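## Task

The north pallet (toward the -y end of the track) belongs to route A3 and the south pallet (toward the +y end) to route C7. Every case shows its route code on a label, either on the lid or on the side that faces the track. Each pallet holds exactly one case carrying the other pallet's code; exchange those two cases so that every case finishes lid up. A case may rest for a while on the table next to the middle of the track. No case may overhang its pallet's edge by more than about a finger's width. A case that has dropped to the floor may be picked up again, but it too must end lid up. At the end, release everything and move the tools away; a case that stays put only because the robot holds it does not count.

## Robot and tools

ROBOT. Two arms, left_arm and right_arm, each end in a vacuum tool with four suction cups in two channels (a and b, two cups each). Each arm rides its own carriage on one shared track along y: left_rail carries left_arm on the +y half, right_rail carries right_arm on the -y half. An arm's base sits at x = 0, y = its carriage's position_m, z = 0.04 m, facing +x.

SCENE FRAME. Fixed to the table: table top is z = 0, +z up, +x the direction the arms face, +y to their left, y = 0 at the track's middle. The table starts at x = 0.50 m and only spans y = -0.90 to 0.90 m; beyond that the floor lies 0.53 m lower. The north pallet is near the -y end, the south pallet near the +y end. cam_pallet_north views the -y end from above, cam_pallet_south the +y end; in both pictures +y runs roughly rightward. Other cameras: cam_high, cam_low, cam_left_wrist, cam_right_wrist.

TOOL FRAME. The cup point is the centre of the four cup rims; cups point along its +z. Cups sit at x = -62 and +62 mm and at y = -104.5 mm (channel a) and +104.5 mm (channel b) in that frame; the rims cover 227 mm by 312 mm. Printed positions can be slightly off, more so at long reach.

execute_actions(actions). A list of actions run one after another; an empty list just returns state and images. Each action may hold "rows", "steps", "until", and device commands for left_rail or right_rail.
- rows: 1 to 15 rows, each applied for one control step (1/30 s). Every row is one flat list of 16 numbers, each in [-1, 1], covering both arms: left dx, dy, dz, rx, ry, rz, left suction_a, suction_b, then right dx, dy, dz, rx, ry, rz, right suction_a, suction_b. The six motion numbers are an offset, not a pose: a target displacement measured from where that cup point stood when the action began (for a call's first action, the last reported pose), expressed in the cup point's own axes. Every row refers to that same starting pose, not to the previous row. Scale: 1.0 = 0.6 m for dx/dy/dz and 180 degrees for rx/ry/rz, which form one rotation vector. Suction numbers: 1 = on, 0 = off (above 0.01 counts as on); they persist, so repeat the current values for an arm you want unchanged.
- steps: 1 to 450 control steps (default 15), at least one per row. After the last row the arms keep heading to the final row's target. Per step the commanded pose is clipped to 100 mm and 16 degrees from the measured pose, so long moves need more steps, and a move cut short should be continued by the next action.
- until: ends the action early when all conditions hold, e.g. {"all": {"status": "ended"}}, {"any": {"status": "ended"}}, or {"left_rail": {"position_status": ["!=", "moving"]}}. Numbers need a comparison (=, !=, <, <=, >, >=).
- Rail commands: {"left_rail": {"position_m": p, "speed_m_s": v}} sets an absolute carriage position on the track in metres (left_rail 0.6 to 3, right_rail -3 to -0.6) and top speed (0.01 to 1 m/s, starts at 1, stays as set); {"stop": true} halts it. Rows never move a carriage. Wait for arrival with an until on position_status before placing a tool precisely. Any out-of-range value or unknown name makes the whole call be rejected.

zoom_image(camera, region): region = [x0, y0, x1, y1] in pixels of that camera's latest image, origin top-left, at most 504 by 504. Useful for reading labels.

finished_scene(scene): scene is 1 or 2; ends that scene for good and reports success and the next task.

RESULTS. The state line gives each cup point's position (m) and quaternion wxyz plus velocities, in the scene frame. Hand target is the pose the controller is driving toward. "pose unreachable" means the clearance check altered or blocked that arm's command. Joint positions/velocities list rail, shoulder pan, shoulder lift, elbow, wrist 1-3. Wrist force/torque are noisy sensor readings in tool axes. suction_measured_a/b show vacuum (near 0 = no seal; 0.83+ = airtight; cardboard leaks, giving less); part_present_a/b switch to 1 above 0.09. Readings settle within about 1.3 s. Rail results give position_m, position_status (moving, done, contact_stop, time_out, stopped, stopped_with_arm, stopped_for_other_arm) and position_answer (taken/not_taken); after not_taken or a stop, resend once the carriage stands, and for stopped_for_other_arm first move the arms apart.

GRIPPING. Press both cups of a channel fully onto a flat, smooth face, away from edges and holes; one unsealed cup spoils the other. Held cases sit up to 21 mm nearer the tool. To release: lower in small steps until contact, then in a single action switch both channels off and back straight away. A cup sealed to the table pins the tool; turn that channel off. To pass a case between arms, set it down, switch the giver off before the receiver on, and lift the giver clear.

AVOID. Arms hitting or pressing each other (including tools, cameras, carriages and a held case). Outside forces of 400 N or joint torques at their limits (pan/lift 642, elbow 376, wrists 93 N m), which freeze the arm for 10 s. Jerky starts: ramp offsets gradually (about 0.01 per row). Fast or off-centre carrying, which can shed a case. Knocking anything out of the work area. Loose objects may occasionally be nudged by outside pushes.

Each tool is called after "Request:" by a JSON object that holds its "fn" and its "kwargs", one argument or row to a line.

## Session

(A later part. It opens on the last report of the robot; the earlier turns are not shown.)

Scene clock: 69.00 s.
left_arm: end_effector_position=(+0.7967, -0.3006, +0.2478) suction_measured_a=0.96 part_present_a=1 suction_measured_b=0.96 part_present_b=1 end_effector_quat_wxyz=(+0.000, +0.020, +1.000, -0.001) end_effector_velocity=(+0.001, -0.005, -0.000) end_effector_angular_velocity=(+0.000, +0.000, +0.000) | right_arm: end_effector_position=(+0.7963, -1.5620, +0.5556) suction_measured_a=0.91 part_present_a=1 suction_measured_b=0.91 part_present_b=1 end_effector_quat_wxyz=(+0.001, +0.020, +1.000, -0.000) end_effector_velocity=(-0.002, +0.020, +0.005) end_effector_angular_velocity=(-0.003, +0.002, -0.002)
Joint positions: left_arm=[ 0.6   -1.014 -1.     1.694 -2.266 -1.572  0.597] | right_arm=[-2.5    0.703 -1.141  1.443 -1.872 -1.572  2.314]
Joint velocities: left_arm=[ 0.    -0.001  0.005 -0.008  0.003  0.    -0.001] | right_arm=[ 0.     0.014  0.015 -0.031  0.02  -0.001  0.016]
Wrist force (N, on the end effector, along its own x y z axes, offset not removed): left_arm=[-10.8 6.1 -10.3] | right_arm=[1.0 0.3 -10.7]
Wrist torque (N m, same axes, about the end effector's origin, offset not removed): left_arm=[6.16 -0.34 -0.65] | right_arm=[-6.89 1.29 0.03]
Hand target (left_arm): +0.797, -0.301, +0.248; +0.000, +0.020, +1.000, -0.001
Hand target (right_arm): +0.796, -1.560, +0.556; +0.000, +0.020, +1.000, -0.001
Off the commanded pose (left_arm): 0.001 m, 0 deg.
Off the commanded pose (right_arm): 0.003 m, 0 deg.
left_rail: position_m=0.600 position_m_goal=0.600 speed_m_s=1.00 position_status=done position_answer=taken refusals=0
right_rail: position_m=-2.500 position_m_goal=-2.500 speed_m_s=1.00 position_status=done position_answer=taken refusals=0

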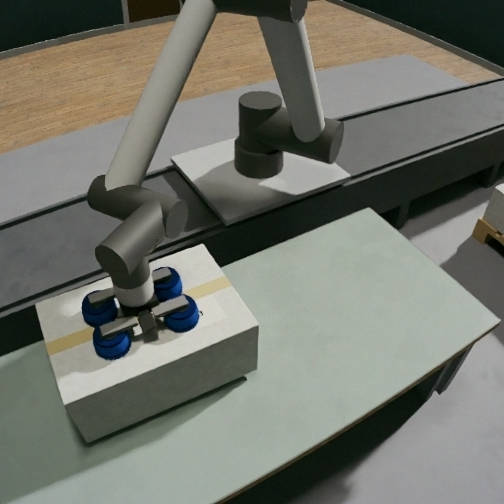

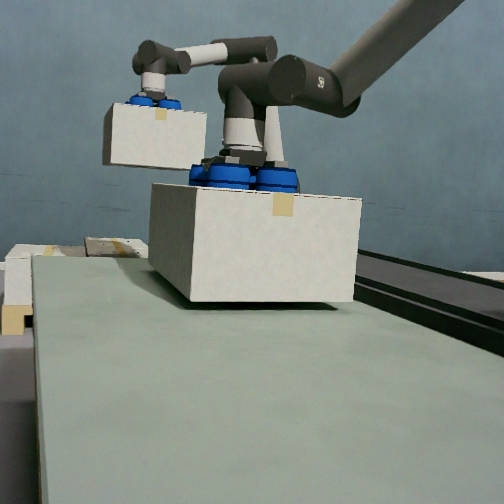

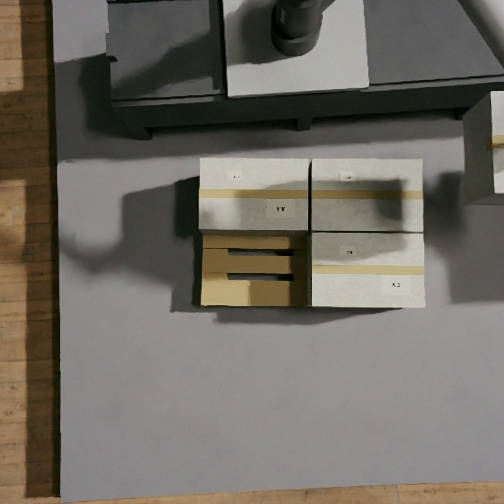

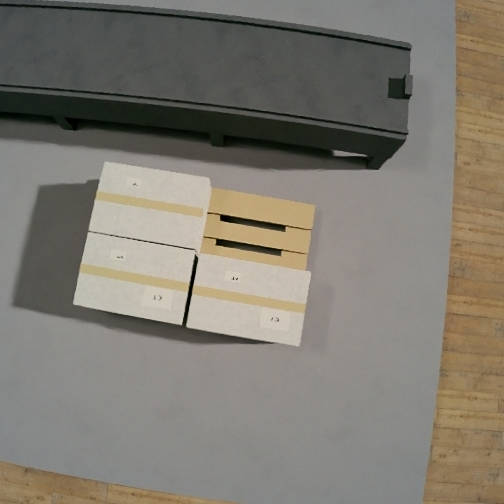

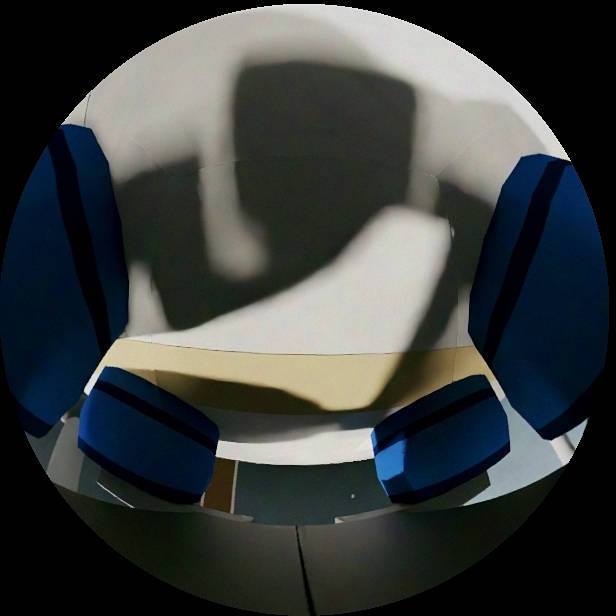

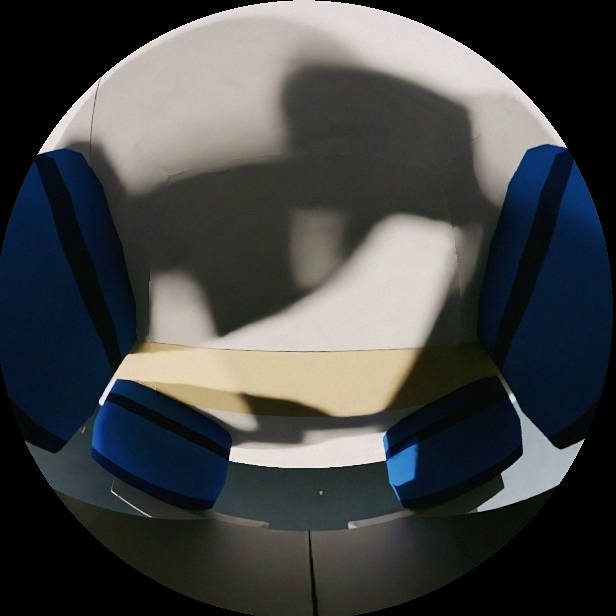

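Request:
{"fn": "execute_actions", "kwargs": {
  "actions": [
    {"rows":[[0,0,0.027,0,0,0,1,1,0,0,0,0,0,0,1,1]],"steps":14}
  ]
}}

Scene clock: 74.87 s.
left_arm: end_effector_position=(+0.7967, -0.3008, +0.2321) suction_measured_a=0.96 part_present_a=1 suction_measured_b=0.96 part_present_b=1 end_effector_quat_wxyz=(+0.000, +0.020, +1.000, -0.001) end_effector_velocity=(+0.000, +0.001, -0.004) end_effector_angular_velocity=(+0.000, -0.000, -0.000) | right_arm: end_effector_position=(+0.7962, -1.5619, +0.5555) suction_measured_a=0.91 part_present_a=1 suction_measured_b=0.91 part_present_b=1 end_effector_quat_wxyz=(+0.001, +0.020, +1.000, -0.001) end_effector_velocity=(+0.000, -0.001, +0.000) end_effector_angular_velocity=(+0.001, -0.000, -0.000)
Joint positions: left_arm=[ 0.6   -1.014 -0.988  1.7   -2.284 -1.572  0.596] | right_arm=[-2.5    0.703 -1.141  1.443 -1.872 -1.572  2.314]
Joint velocities: left_arm=[ 0.     0.     0.003  0.002 -0.005  0.     0.001] | right_arm=[ 0.    -0.001 -0.001  0.001 -0.001  0.    -0.001]
Wrist force (N, on the end effector, along its own x y z axes, offset not removed): left_arm=[-14.1 5.0 -8.6] | right_arm=[2.2 -2.8 -7.9]
Wrist torque (N m, same axes, about the end effector's origin, offset not removed): left_arm=[5.86 0.10 -0.63] | right_arm=[-7.01 1.07 -0.05]
Hand target (left_arm): +0.797, -0.301, +0.232; +0.000, +0.020, +1.000, -0.001
Hand target (right_arm): +0.796, -1.562, +0.556; +0.001, +0.020, +1.000, -0.000
Off the commanded pose (left_arm): 0.000 m, 0 deg.
Off the commanded pose (right_arm): 0.000 m, 0 deg.
left_rail: position_m=0.600 position_m_goal=0.600 speed_m_s=1.00 position_status=done position_answer=taken refusals=0
right_rail: position_m=-2.500 position_m_goal=-2.500 speed_m_s=1.00 position_status=done position_answer=taken refusals=0

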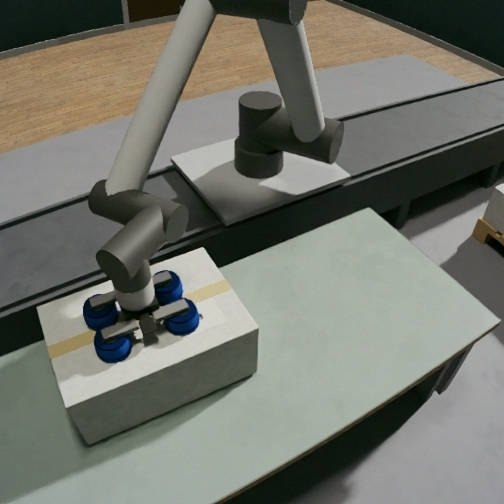

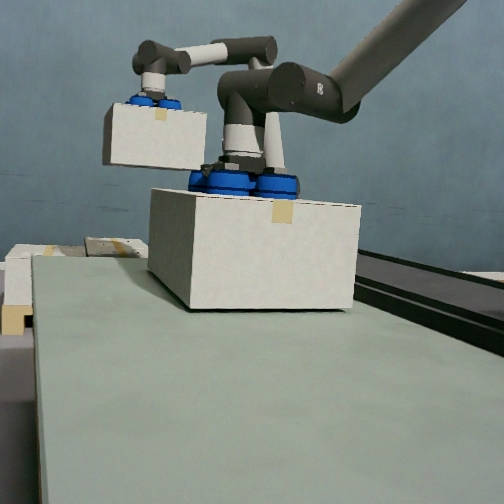

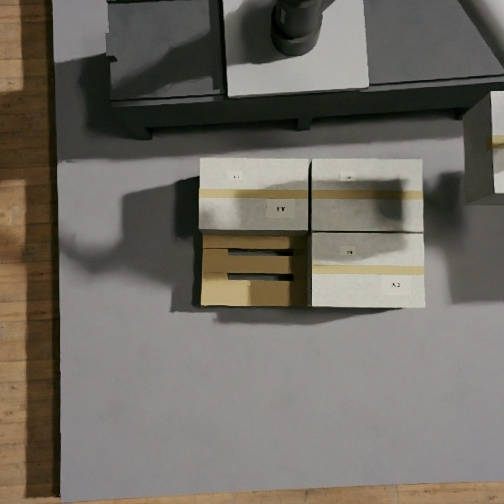

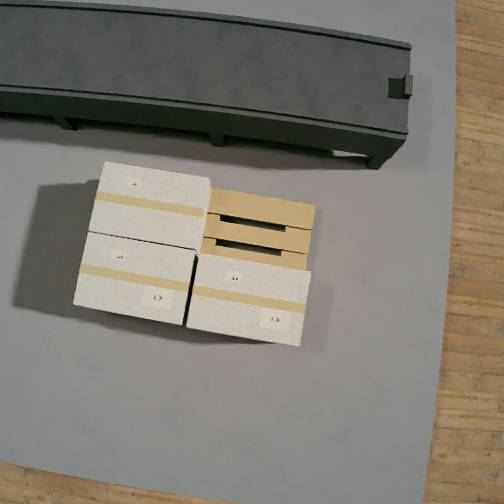

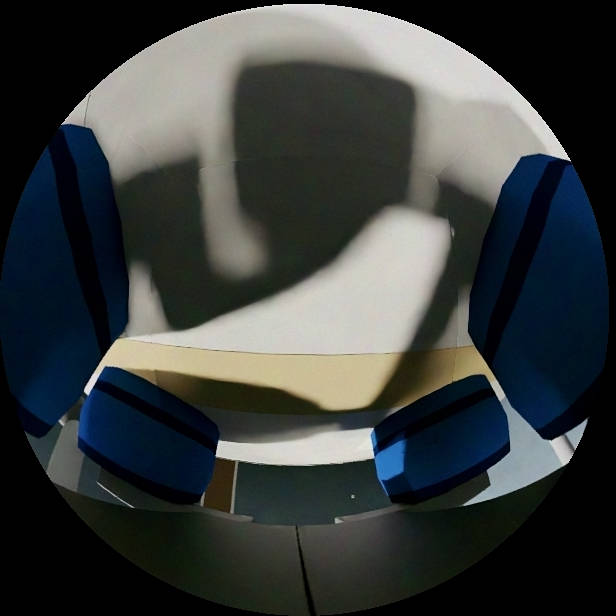

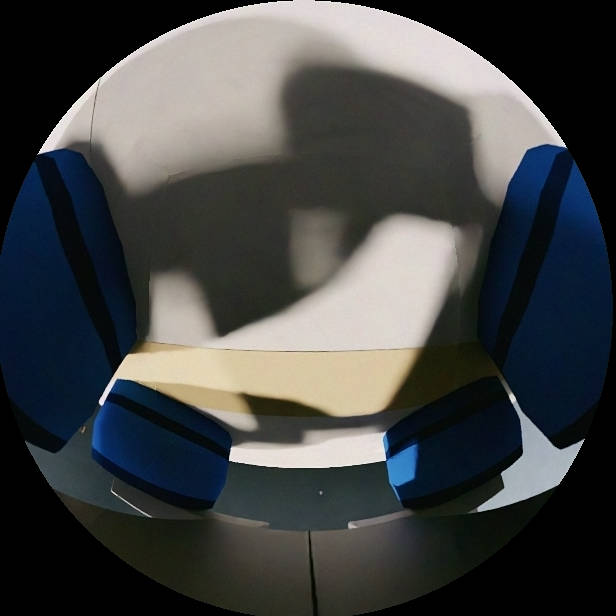

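Request:
{"fn": "execute_actions", "kwargs": {
  "actions": [
    {"rows":[[0,0,0.008,0,0,0,1,1,0,0,0,0,0,0,1,1]],"steps":10}
  ]
}}

Scene clock: 79.80 s.
left_arm: end_effector_position=(+0.7967, -0.3007, +0.2276) suction_measured_a=0.96 part_present_a=1 suction_measured_b=0.96 part_present_b=1 end_effector_quat_wxyz=(+0.000, +0.020, +1.000, -0.001) end_effector_velocity=(+0.000, -0.000, -0.003) end_effector_angular_velocity=(-0.000, -0.000, -0.000) | right_arm: end_effector_position=(+0.7963, -1.5620, +0.5556) suction_measured_a=0.91 part_present_a=1 suction_measured_b=0.91 part_present_b=1 end_effector_quat_wxyz=(+0.001, +0.020, +1.000, -0.000) end_effector_velocity=(+0.000, +0.000, +0.000) end_effector_angular_velocity=(+0.000, -0.000, +0.000)
Joint positions: left_arm=[ 0.6   -1.014 -0.985  1.702 -2.29  -1.572  0.597] | right_arm=[-2.5    0.703 -1.141  1.443 -1.872 -1.572  2.314]
Joint velocities: left_arm=[ 0.    -0.     0.003  0.001 -0.004 -0.     0.   ] | right_arm=[ 0. -0.  0. -0. -0. -0. -0.]
Wrist force (N, on the end effector, along its own x y z axes, offset not removed): left_arm=[-8.2 -0.2 -7.7] | right_arm=[0.6 -1.6 -6.0]
Wrist torque (N m, same axes, about the end effector's origin, offset not removed): left_arm=[5.41 -0.55 -0.60] | right_arm=[-6.83 1.43 -0.05]
Hand target (left_arm): +0.797, -0.301, +0.227; +0.000, +0.020, +1.000, -0.001
Hand target (right_arm): +0.796, -1.562, +0.556; +0.001, +0.020, +1.000, -0.001
Off the commanded pose (left_arm): 0.000 m, 0 deg.
Off the commanded pose (right_arm): 0.000 m, 0 deg.
left_rail: position_m=0.600 position_m_goal=0.600 speed_m_s=1.00 position_status=done position_answer=taken refusals=0
right_rail: position_m=-2.500 position_m_goal=-2.500 speed_m_s=1.00 position_status=done position_answer=taken refusals=0

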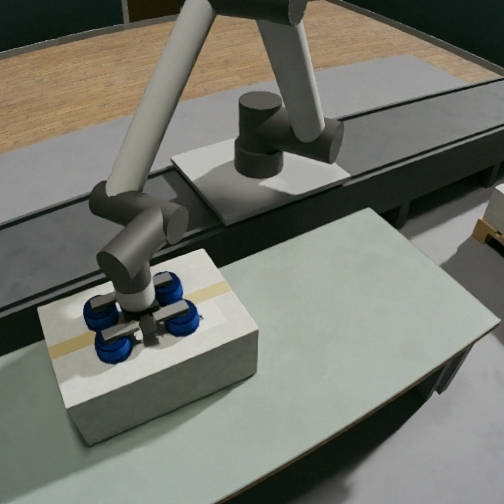

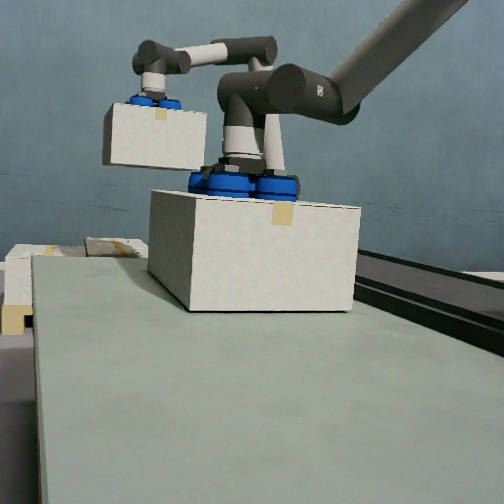

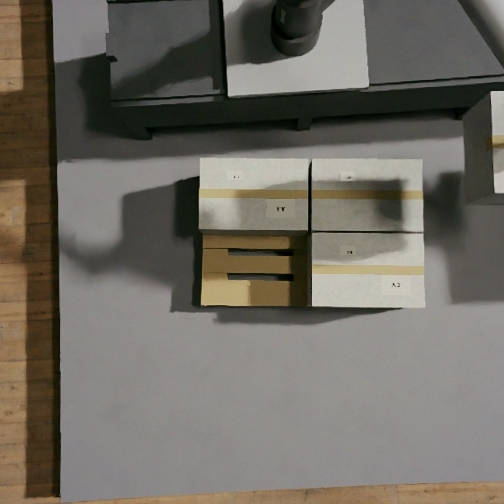

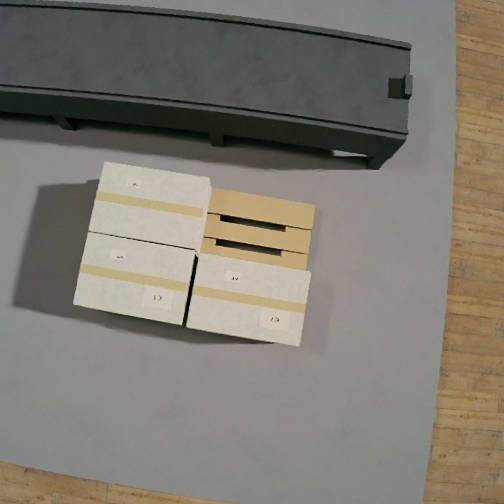

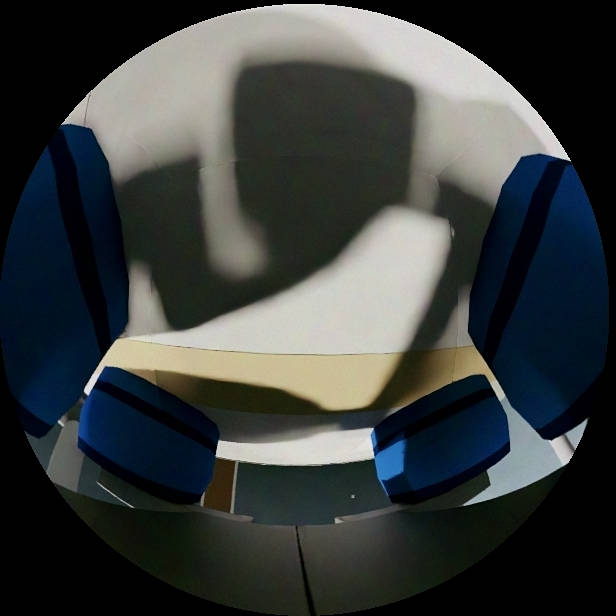

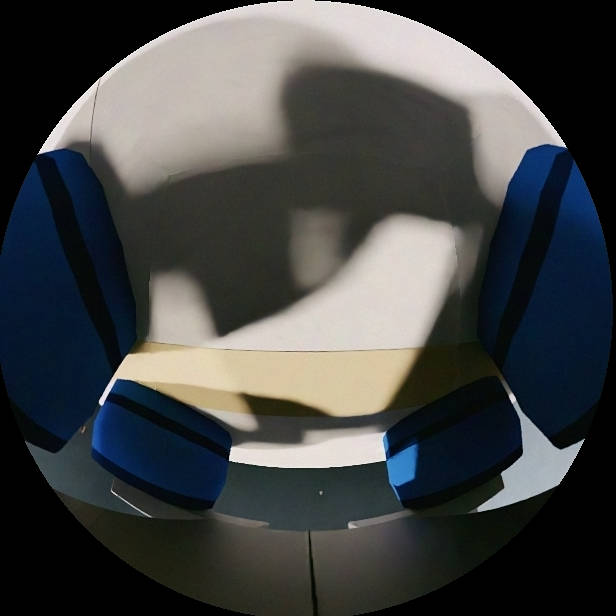

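The case is within a millimetre or two of the table; releasing.

Request:
{"fn": "execute_actions", "kwargs": {
  "actions": [
    {"rows":[[0,0,0.003,0,0,0,1,1,0,0,0,0,0,0,1,1]],"steps":6},
    {"rows":[[0,0,-0.005,0,0,0,0,0,0,0,0,0,0,0,1,1],[0,0,-0.01,0,0,0,0,0,0,0,0,0,0,0,1,1],[0,0,-0.015,0,0,0,0,0,0,0,0,0,0,0,1,1],[0,0,-0.02,0,0,0,0,0,0,0,0,0,0,0,1,1],[0,0,-0.025,0,0,0,0,0,0,0,0,0,0,0,1,1],[0,0,-0.03,0,0,0,0,0,0,0,0,0,0,0,1,1],[0,0,-0.04,0,0,0,0,0,0,0,0,0,0,0,1,1],[0,0,-0.1,0,0,0,0,0,0,0,0,0,0,0,1,1]],"steps":16},
    {"left_rail":{"position_m":2.3},"right_rail":{"position_m":-0.6},"steps":2}
  ]
}}

Scene clock: 90.83 s.
left_arm: end_effector_position=(+0.7966, -0.2997, +0.2827) suction_measured_a=0.00 part_present_a=0 suction_measured_b=0.00 part_present_b=0 end_effector_quat_wxyz=(+0.000, +0.020, +1.000, -0.001) end_effector_velocity=(-0.000, +0.050, +0.027) end_effector_angular_velocity=(+0.001, +0.001, -0.001) | right_arm: end_effector_position=(+0.7962, -1.5608, +0.5555) suction_measured_a=0.91 part_present_a=1 suction_measured_b=0.91 part_present_b=1 end_effector_quat_wxyz=(+0.000, +0.020, +1.000, -0.001) end_effector_velocity=(+0.001, +0.054, -0.001) end_effector_angular_velocity=(-0.006, -0.000, -0.001)
Joint positions: left_arm=[ 0.601 -1.014 -1.026  1.678 -2.225 -1.572  0.596] | right_arm=[-2.499  0.703 -1.141  1.443 -1.872 -1.572  2.314]
Joint velocities: left_arm=[ 0.051 -0.001 -0.018 -0.015  0.035 -0.    -0.   ] | right_arm=[ 0.056 -0.001 -0.     0.001  0.003 -0.005 -0.   ]
Wrist force (N, on the end effector, along its own x y z axes, offset not removed): left_arm=[-13.1 0.0 1.3] | right_arm=[6.2 -21.3 -6.8]
Wrist torque (N m, same axes, about the end effector's origin, offset not removed): left_arm=[-0.15 2.07 -0.60] | right_arm=[-5.35 0.93 0.11]
Hand target (left_arm): +0.797, -0.294, +0.286; +0.000, +0.020, +1.000, -0.001
Hand target (right_arm): +0.796, -1.555, +0.556; +0.001, +0.020, +1.000, -0.001
Off the commanded pose (left_arm): 0.004 m, 0 deg.
Off the commanded pose (right_arm): 0.000 m, 0 deg.
left_rail: position_m=0.601 position_m_goal=2.300 speed_m_s=1.00 position_status=moving position_answer=taken refusals=0
right_rail: position_m=-2.499 position_m_goal=-0.600 speed_m_s=1.00 position_status=moving position_answer=taken refusals=0

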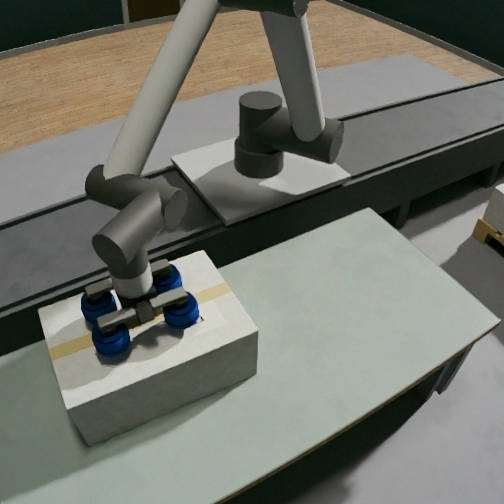

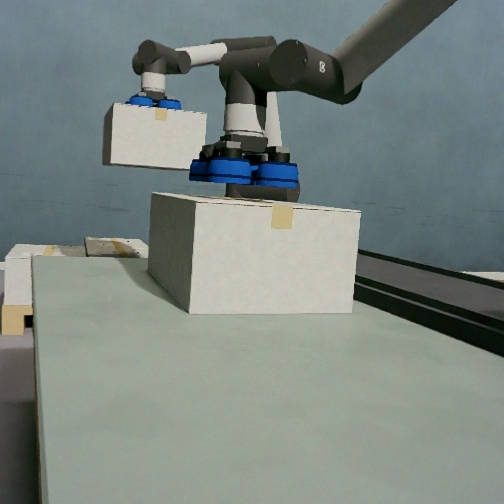

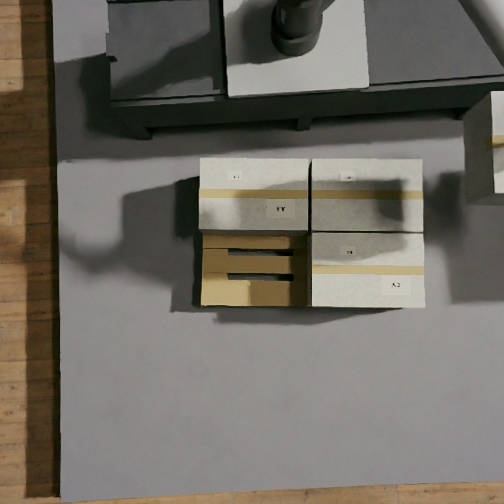

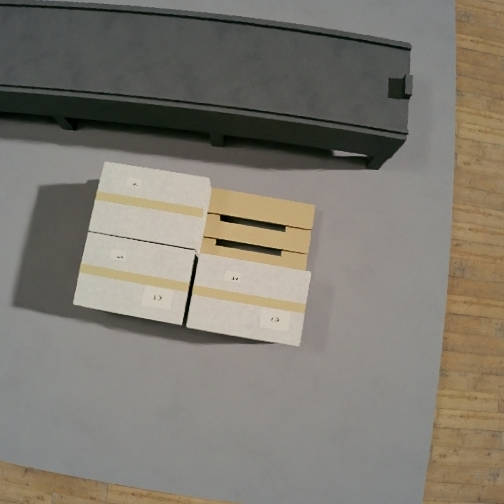

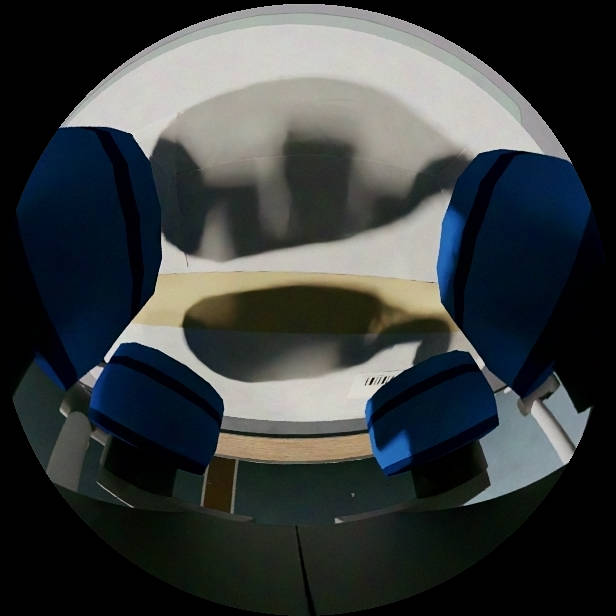

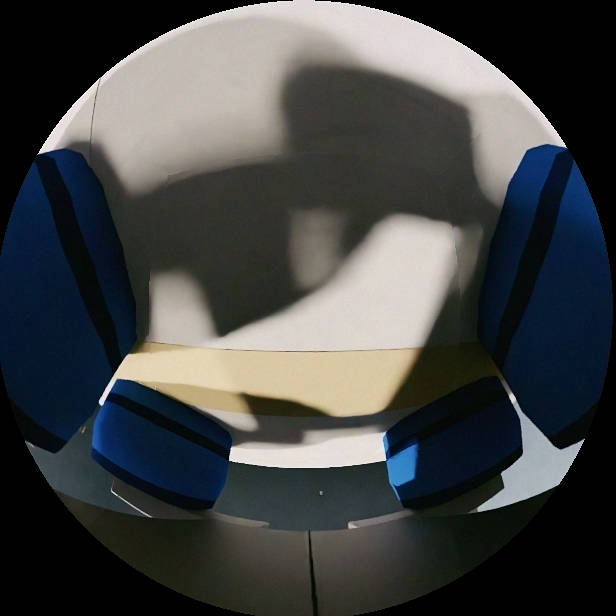

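Request:
{"fn": "execute_actions", "kwargs": {
  "actions": []
}}

Scene clock: 93.67 s.
left_arm: end_effector_position=(+0.7966, +1.3992, +0.2862) suction_measured_a=0.00 part_present_a=0 suction_measured_b=0.00 part_present_b=0 end_effector_quat_wxyz=(+0.000, +0.020, +1.000, -0.001) end_effector_velocity=(+0.000, -0.000, -0.000) end_effector_angular_velocity=(-0.000, -0.000, -0.000) | right_arm: end_effector_position=(+0.7962, +0.3383, +0.5554) suction_measured_a=0.91 part_present_a=1 suction_measured_b=0.91 part_present_b=1 end_effector_quat_wxyz=(+0.000, +0.020, +1.000, -0.001) end_effector_velocity=(-0.000, +0.000, +0.000) end_effector_angular_velocity=(+0.000, +0.000, +0.000)
Joint positions: left_arm=[ 2.3   -1.014 -1.028  1.677 -2.221 -1.572  0.597] | right_arm=[-0.6    0.703 -1.141  1.443 -1.872 -1.572  2.314]
Joint velocities: left_arm=[ 0. -0.  0.  0. -0.  0.  0.] | right_arm=[ 0. -0. -0.  0. -0.  0. -0.]
Wrist force (N, on the end effector, along its own x y z axes, offset not removed): left_arm=[-8.7 0.2 1.7] | right_arm=[3.7 1.8 -8.6]
Wrist torque (N m, same axes, about the end effector's origin, offset not removed): left_arm=[0.09 1.60 -0.39] | right_arm=[-6.35 0.90 -0.02]
Hand target (left_arm): +0.797, +1.399, +0.286; +0.000, +0.020, +1.000, -0.001
Hand target (right_arm): +0.796, +0.338, +0.556; +0.001, +0.020, +1.000, -0.001
Off the commanded pose (left_arm): 0.000 m, 0 deg.
Off the commanded pose (right_arm): 0.000 m, 0 deg.
left_rail: position_m=2.300 position_m_goal=2.300 speed_m_s=1.00 position_status=done position_answer=taken refusals=0
right_rail: position_m=-0.600 position_m_goal=-0.600 speed_m_s=1.00 position_status=done position_answer=taken refusals=0

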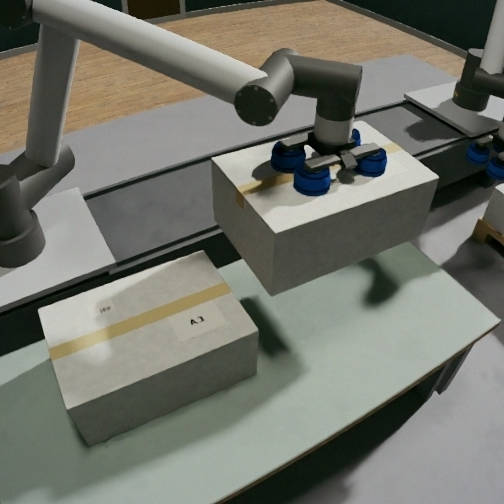

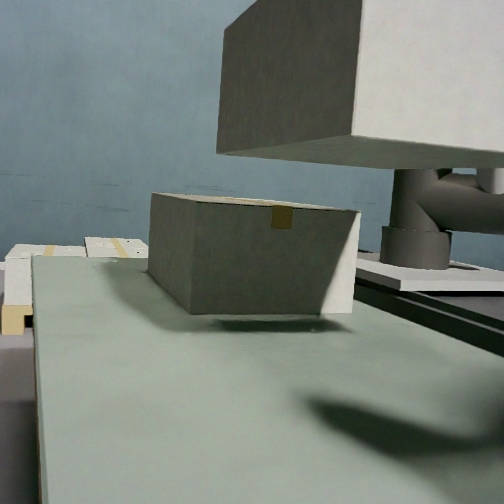

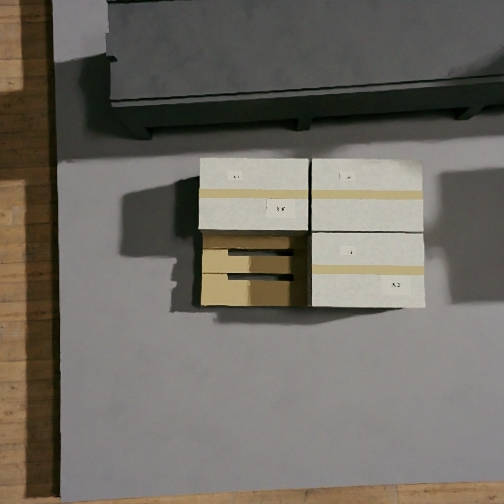

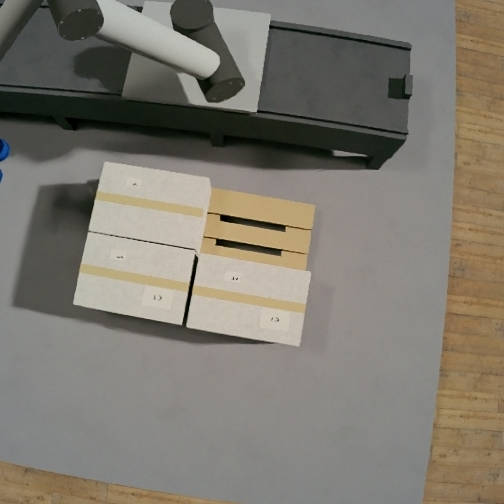

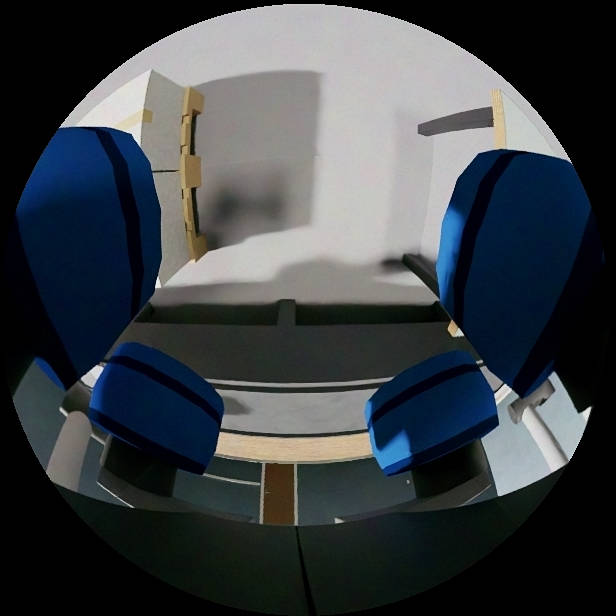

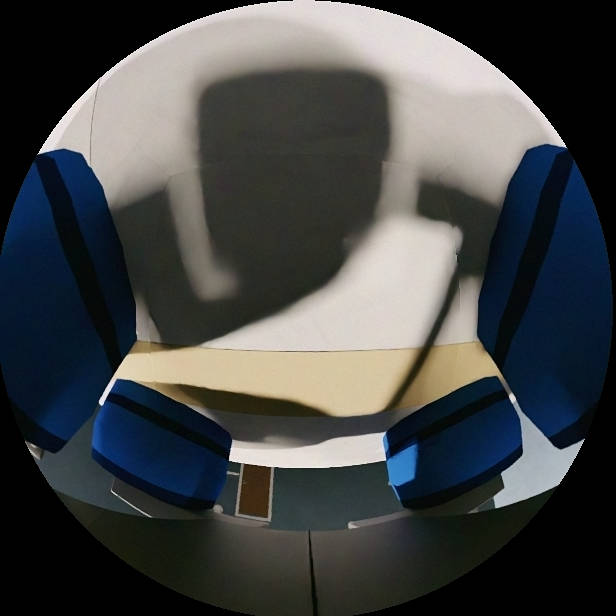

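Request:
{"fn": "execute_actions", "kwargs": {
  "actions": [
    {"rows":[[0,0.03,0,0,0,0,0,0,0,0,0.03,0,0,0,1,1],[0,0.08,0,0,0,0,0,0,0,0,0.08,0,0,0,1,1],[0.04,1,0,0,0,0,0,0,0,0,0.542,0,0,0,1,1]],"steps":40}
  ]
}}

Scene clock: 101.40 s.
left_arm: end_effector_position=(+0.7967, +1.9847, +0.2839) suction_measured_a=0.00 part_present_a=0 suction_measured_b=0.00 part_present_b=0 end_effector_quat_wxyz=(+0.000, +0.019, +1.000, -0.000) end_effector_velocity=(+0.006, +0.127, +0.011) end_effector_angular_velocity=(-0.009, -0.002, -0.007) | right_arm: end_effector_position=(+0.7965, +0.3385, +0.2304) suction_measured_a=0.91 part_present_a=1 suction_measured_b=0.91 part_present_b=1 end_effector_quat_wxyz=(+0.000, +0.020, +1.000, -0.001) end_effector_velocity=(-0.000, +0.000, -0.001) end_effector_angular_velocity=(-0.000, +0.000, +0.000)
Joint positions: left_arm=[ 2.3   -0.614 -1.349  2.194 -2.417 -1.571  0.996] | right_arm=[-0.6    0.703 -0.961  1.652 -2.262 -1.572  2.314]
Joint velocities: left_arm=[ 0.     0.131 -0.052  0.052 -0.006 -0.006  0.138] | right_arm=[ 0.     0.     0.001  0.    -0.001  0.     0.   ]
Wrist force (N, on the end effector, along its own x y z axes, offset not removed): left_arm=[-11.7 5.6 5.6] | right_arm=[1.6 -0.8 -5.6]
Wrist torque (N m, same axes, about the end effector's origin, offset not removed): left_arm=[0.63 1.94 -0.62] | right_arm=[-6.68 1.15 0.01]
Hand target (left_arm): +0.797, +1.999, +0.285; +0.000, +0.020, +1.000, -0.001
Hand target (right_arm): +0.796, +0.338, +0.230; +0.000, +0.020, +1.000, -0.001
Off the commanded pose (left_arm): 0.015 m, 0 deg.
Off the commanded pose (right_arm): 0.001 m, 0 deg.
left_rail: position_m=2.300 position_m_goal=2.300 speed_m_s=1.00 position_status=done position_answer=taken refusals=0
right_rail: position_m=-0.600 position_m_goal=-0.600 speed_m_s=1.00 position_status=done position_answer=taken refusals=0

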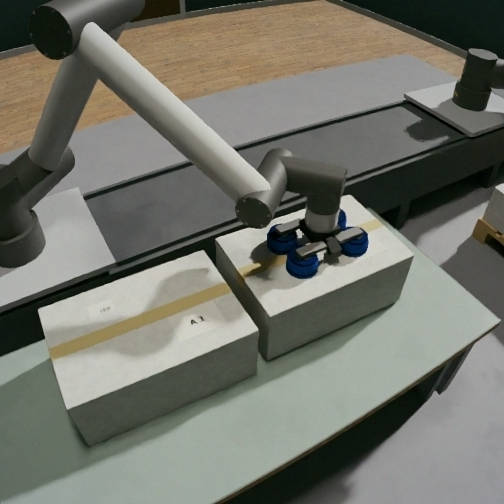

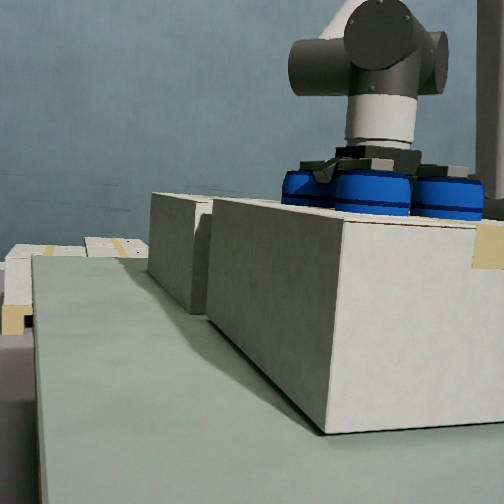

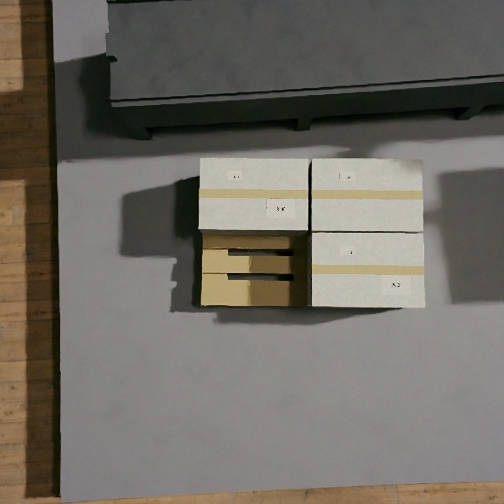

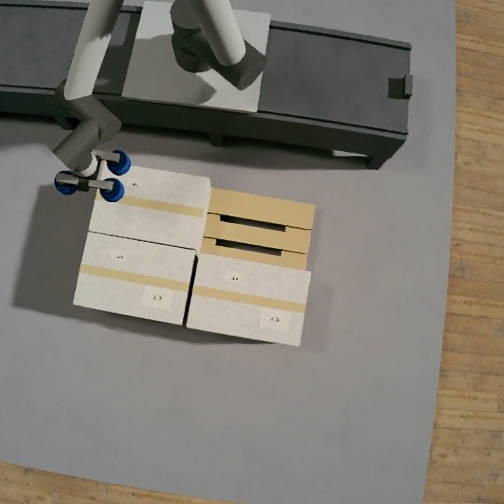

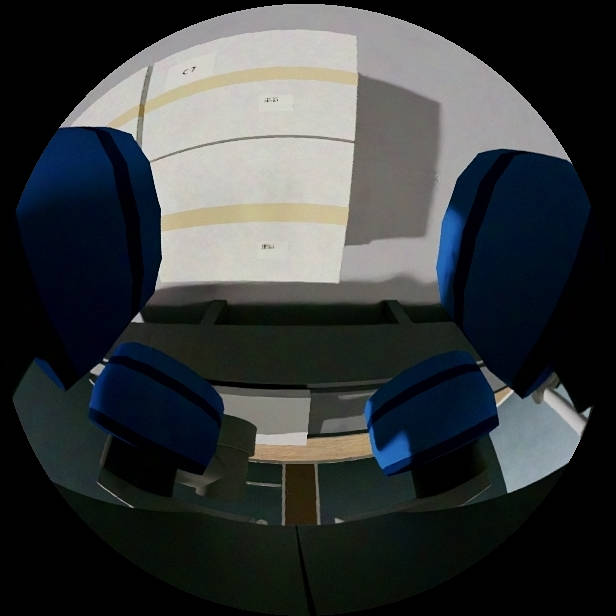

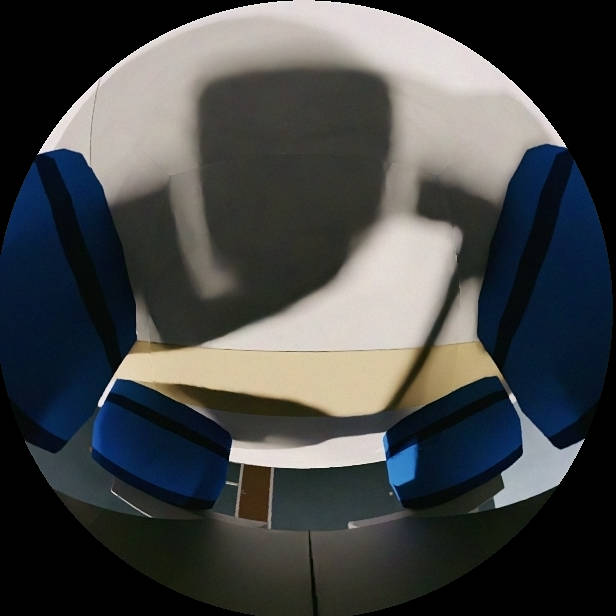

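Request:
{"fn": "execute_actions", "kwargs": {
  "actions": [
    {"rows":[[0,0.025,0,0,0,0.0006,0,0,0,0,0.006,0,0,0,1,1]],"steps":8},
    {"rows":[[0,0,0,0,0,0,0,0,0,0,-0.005,0,0,0,0,0],[0,0,0,0,0,0,0,0,0,0,-0.01,0,0,0,0,0],[0,0,0,0,0,0,0,0,0,0,-0.015,0,0,0,0,0],[0,0,0,0,0,0,0,0,0,0,-0.02,0,0,0,0,0],[0,0,0,0,0,0,0,0,0,0,-0.025,0,0,0,0,0],[0,0,0,0,0,0,0,0,0,0,-0.03,0,0,0,0,0],[0,0,0,0,0,0,0,0,0,0,-0.04,0,0,0,0,0],[0,0,0,0,0,0,0,0,0,0,-0.095,0,0,0,0,0]],"steps":15},
    {"left_rail":{"position_m":0.639,"speed_m_s":0.5},"right_rail":{"position_m":-1.239},"steps":2}
  ]
}}

Scene clock: 110.70 s.
left_arm: end_effector_position=(+0.7973, +1.9987, +0.2842) suction_measured_a=0.00 part_present_a=0 suction_measured_b=0.00 part_present_b=0 end_effector_quat_wxyz=(+0.000, +0.020, +1.000, -0.000) end_effector_velocity=(+0.000, -0.052, +0.000) end_effector_angular_velocity=(-0.000, -0.000, +0.001) | right_arm: end_effector_position=(+0.7963, +0.3373, +0.2801) suction_measured_a=0.00 part_present_a=0 suction_measured_b=0.00 part_present_b=0 end_effector_quat_wxyz=(+0.000, +0.020, +1.000, -0.001) end_effector_velocity=(+0.000, -0.057, +0.034) end_effector_angular_velocity=(-0.001, +0.001, +0.000)
Joint positions: left_arm=[ 2.299 -0.598 -1.354  2.2   -2.418 -1.571  1.013] | right_arm=[-0.601  0.703 -0.997  1.631 -2.205 -1.572  2.314]
Joint velocities: left_arm=[-0.053  0.001 -0.001  0.    -0.     0.     0.   ] | right_arm=[-0.058  0.    -0.023 -0.018  0.042  0.     0.   ]
Wrist force (N, on the end effector, along its own x y z axes, offset not removed): left_arm=[-9.3 2.7 5.6] | right_arm=[3.5 1.6 -1.1]
Wrist torque (N m, same axes, about the end effector's origin, offset not removed): left_arm=[-0.12 1.76 -0.61] | right_arm=[0.27 0.07 -0.02]
Hand target (left_arm): +0.797, +1.993, +0.284; +0.000, +0.020, +1.000, -0.001
Hand target (right_arm): +0.796, +0.332, +0.284; +0.000, +0.020, +1.000, -0.001
Off the commanded pose (left_arm): 0.000 m, 0 deg.
Off the commanded pose (right_arm): 0.004 m, 0 deg.
left_rail: position_m=2.299 position_m_goal=0.639 speed_m_s=0.50 position_status=moving position_answer=taken refusals=0
right_rail: position_m=-0.601 position_m_goal=-1.239 speed_m_s=1.00 position_status=moving position_answer=taken refusals=0

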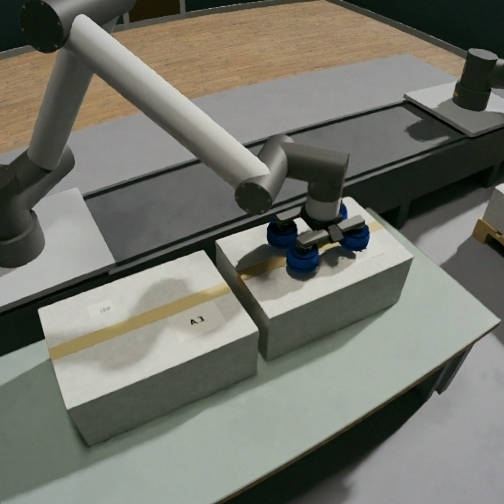

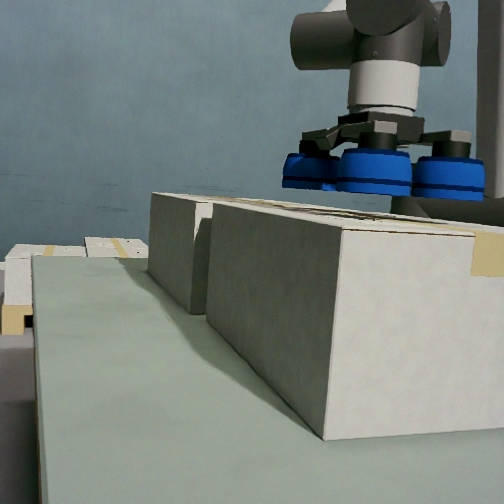

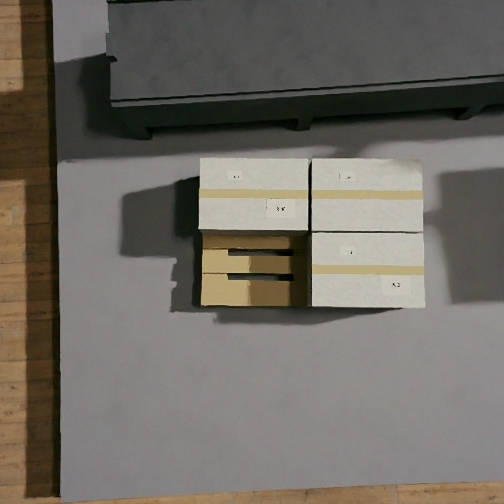

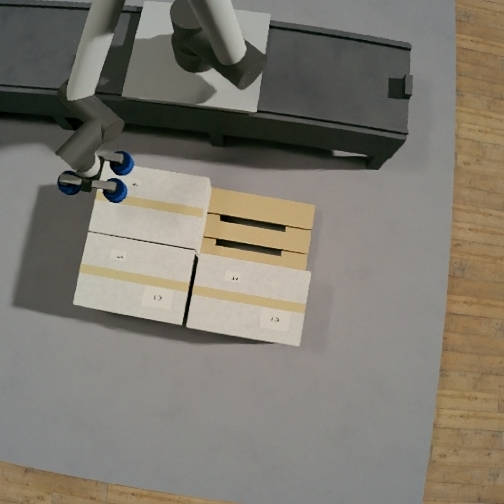

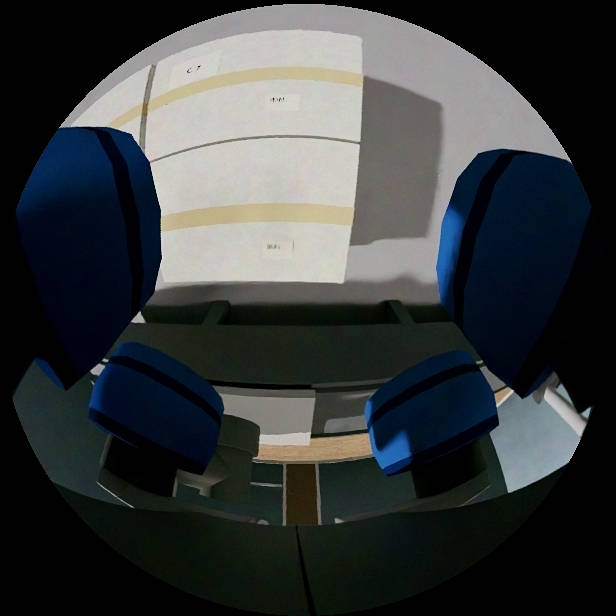

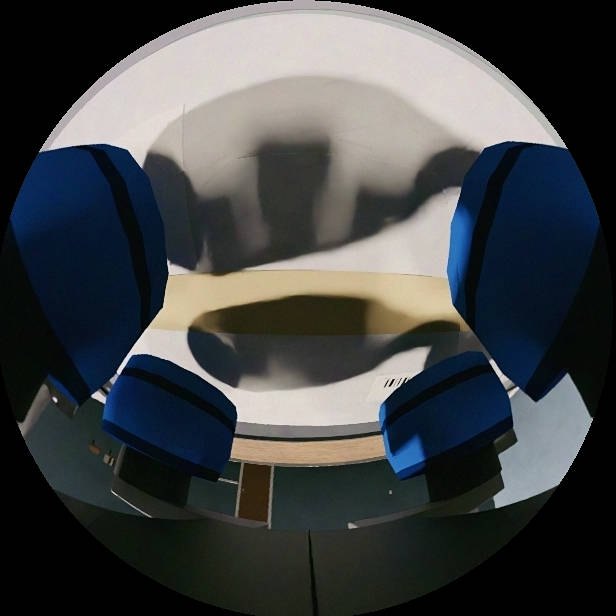

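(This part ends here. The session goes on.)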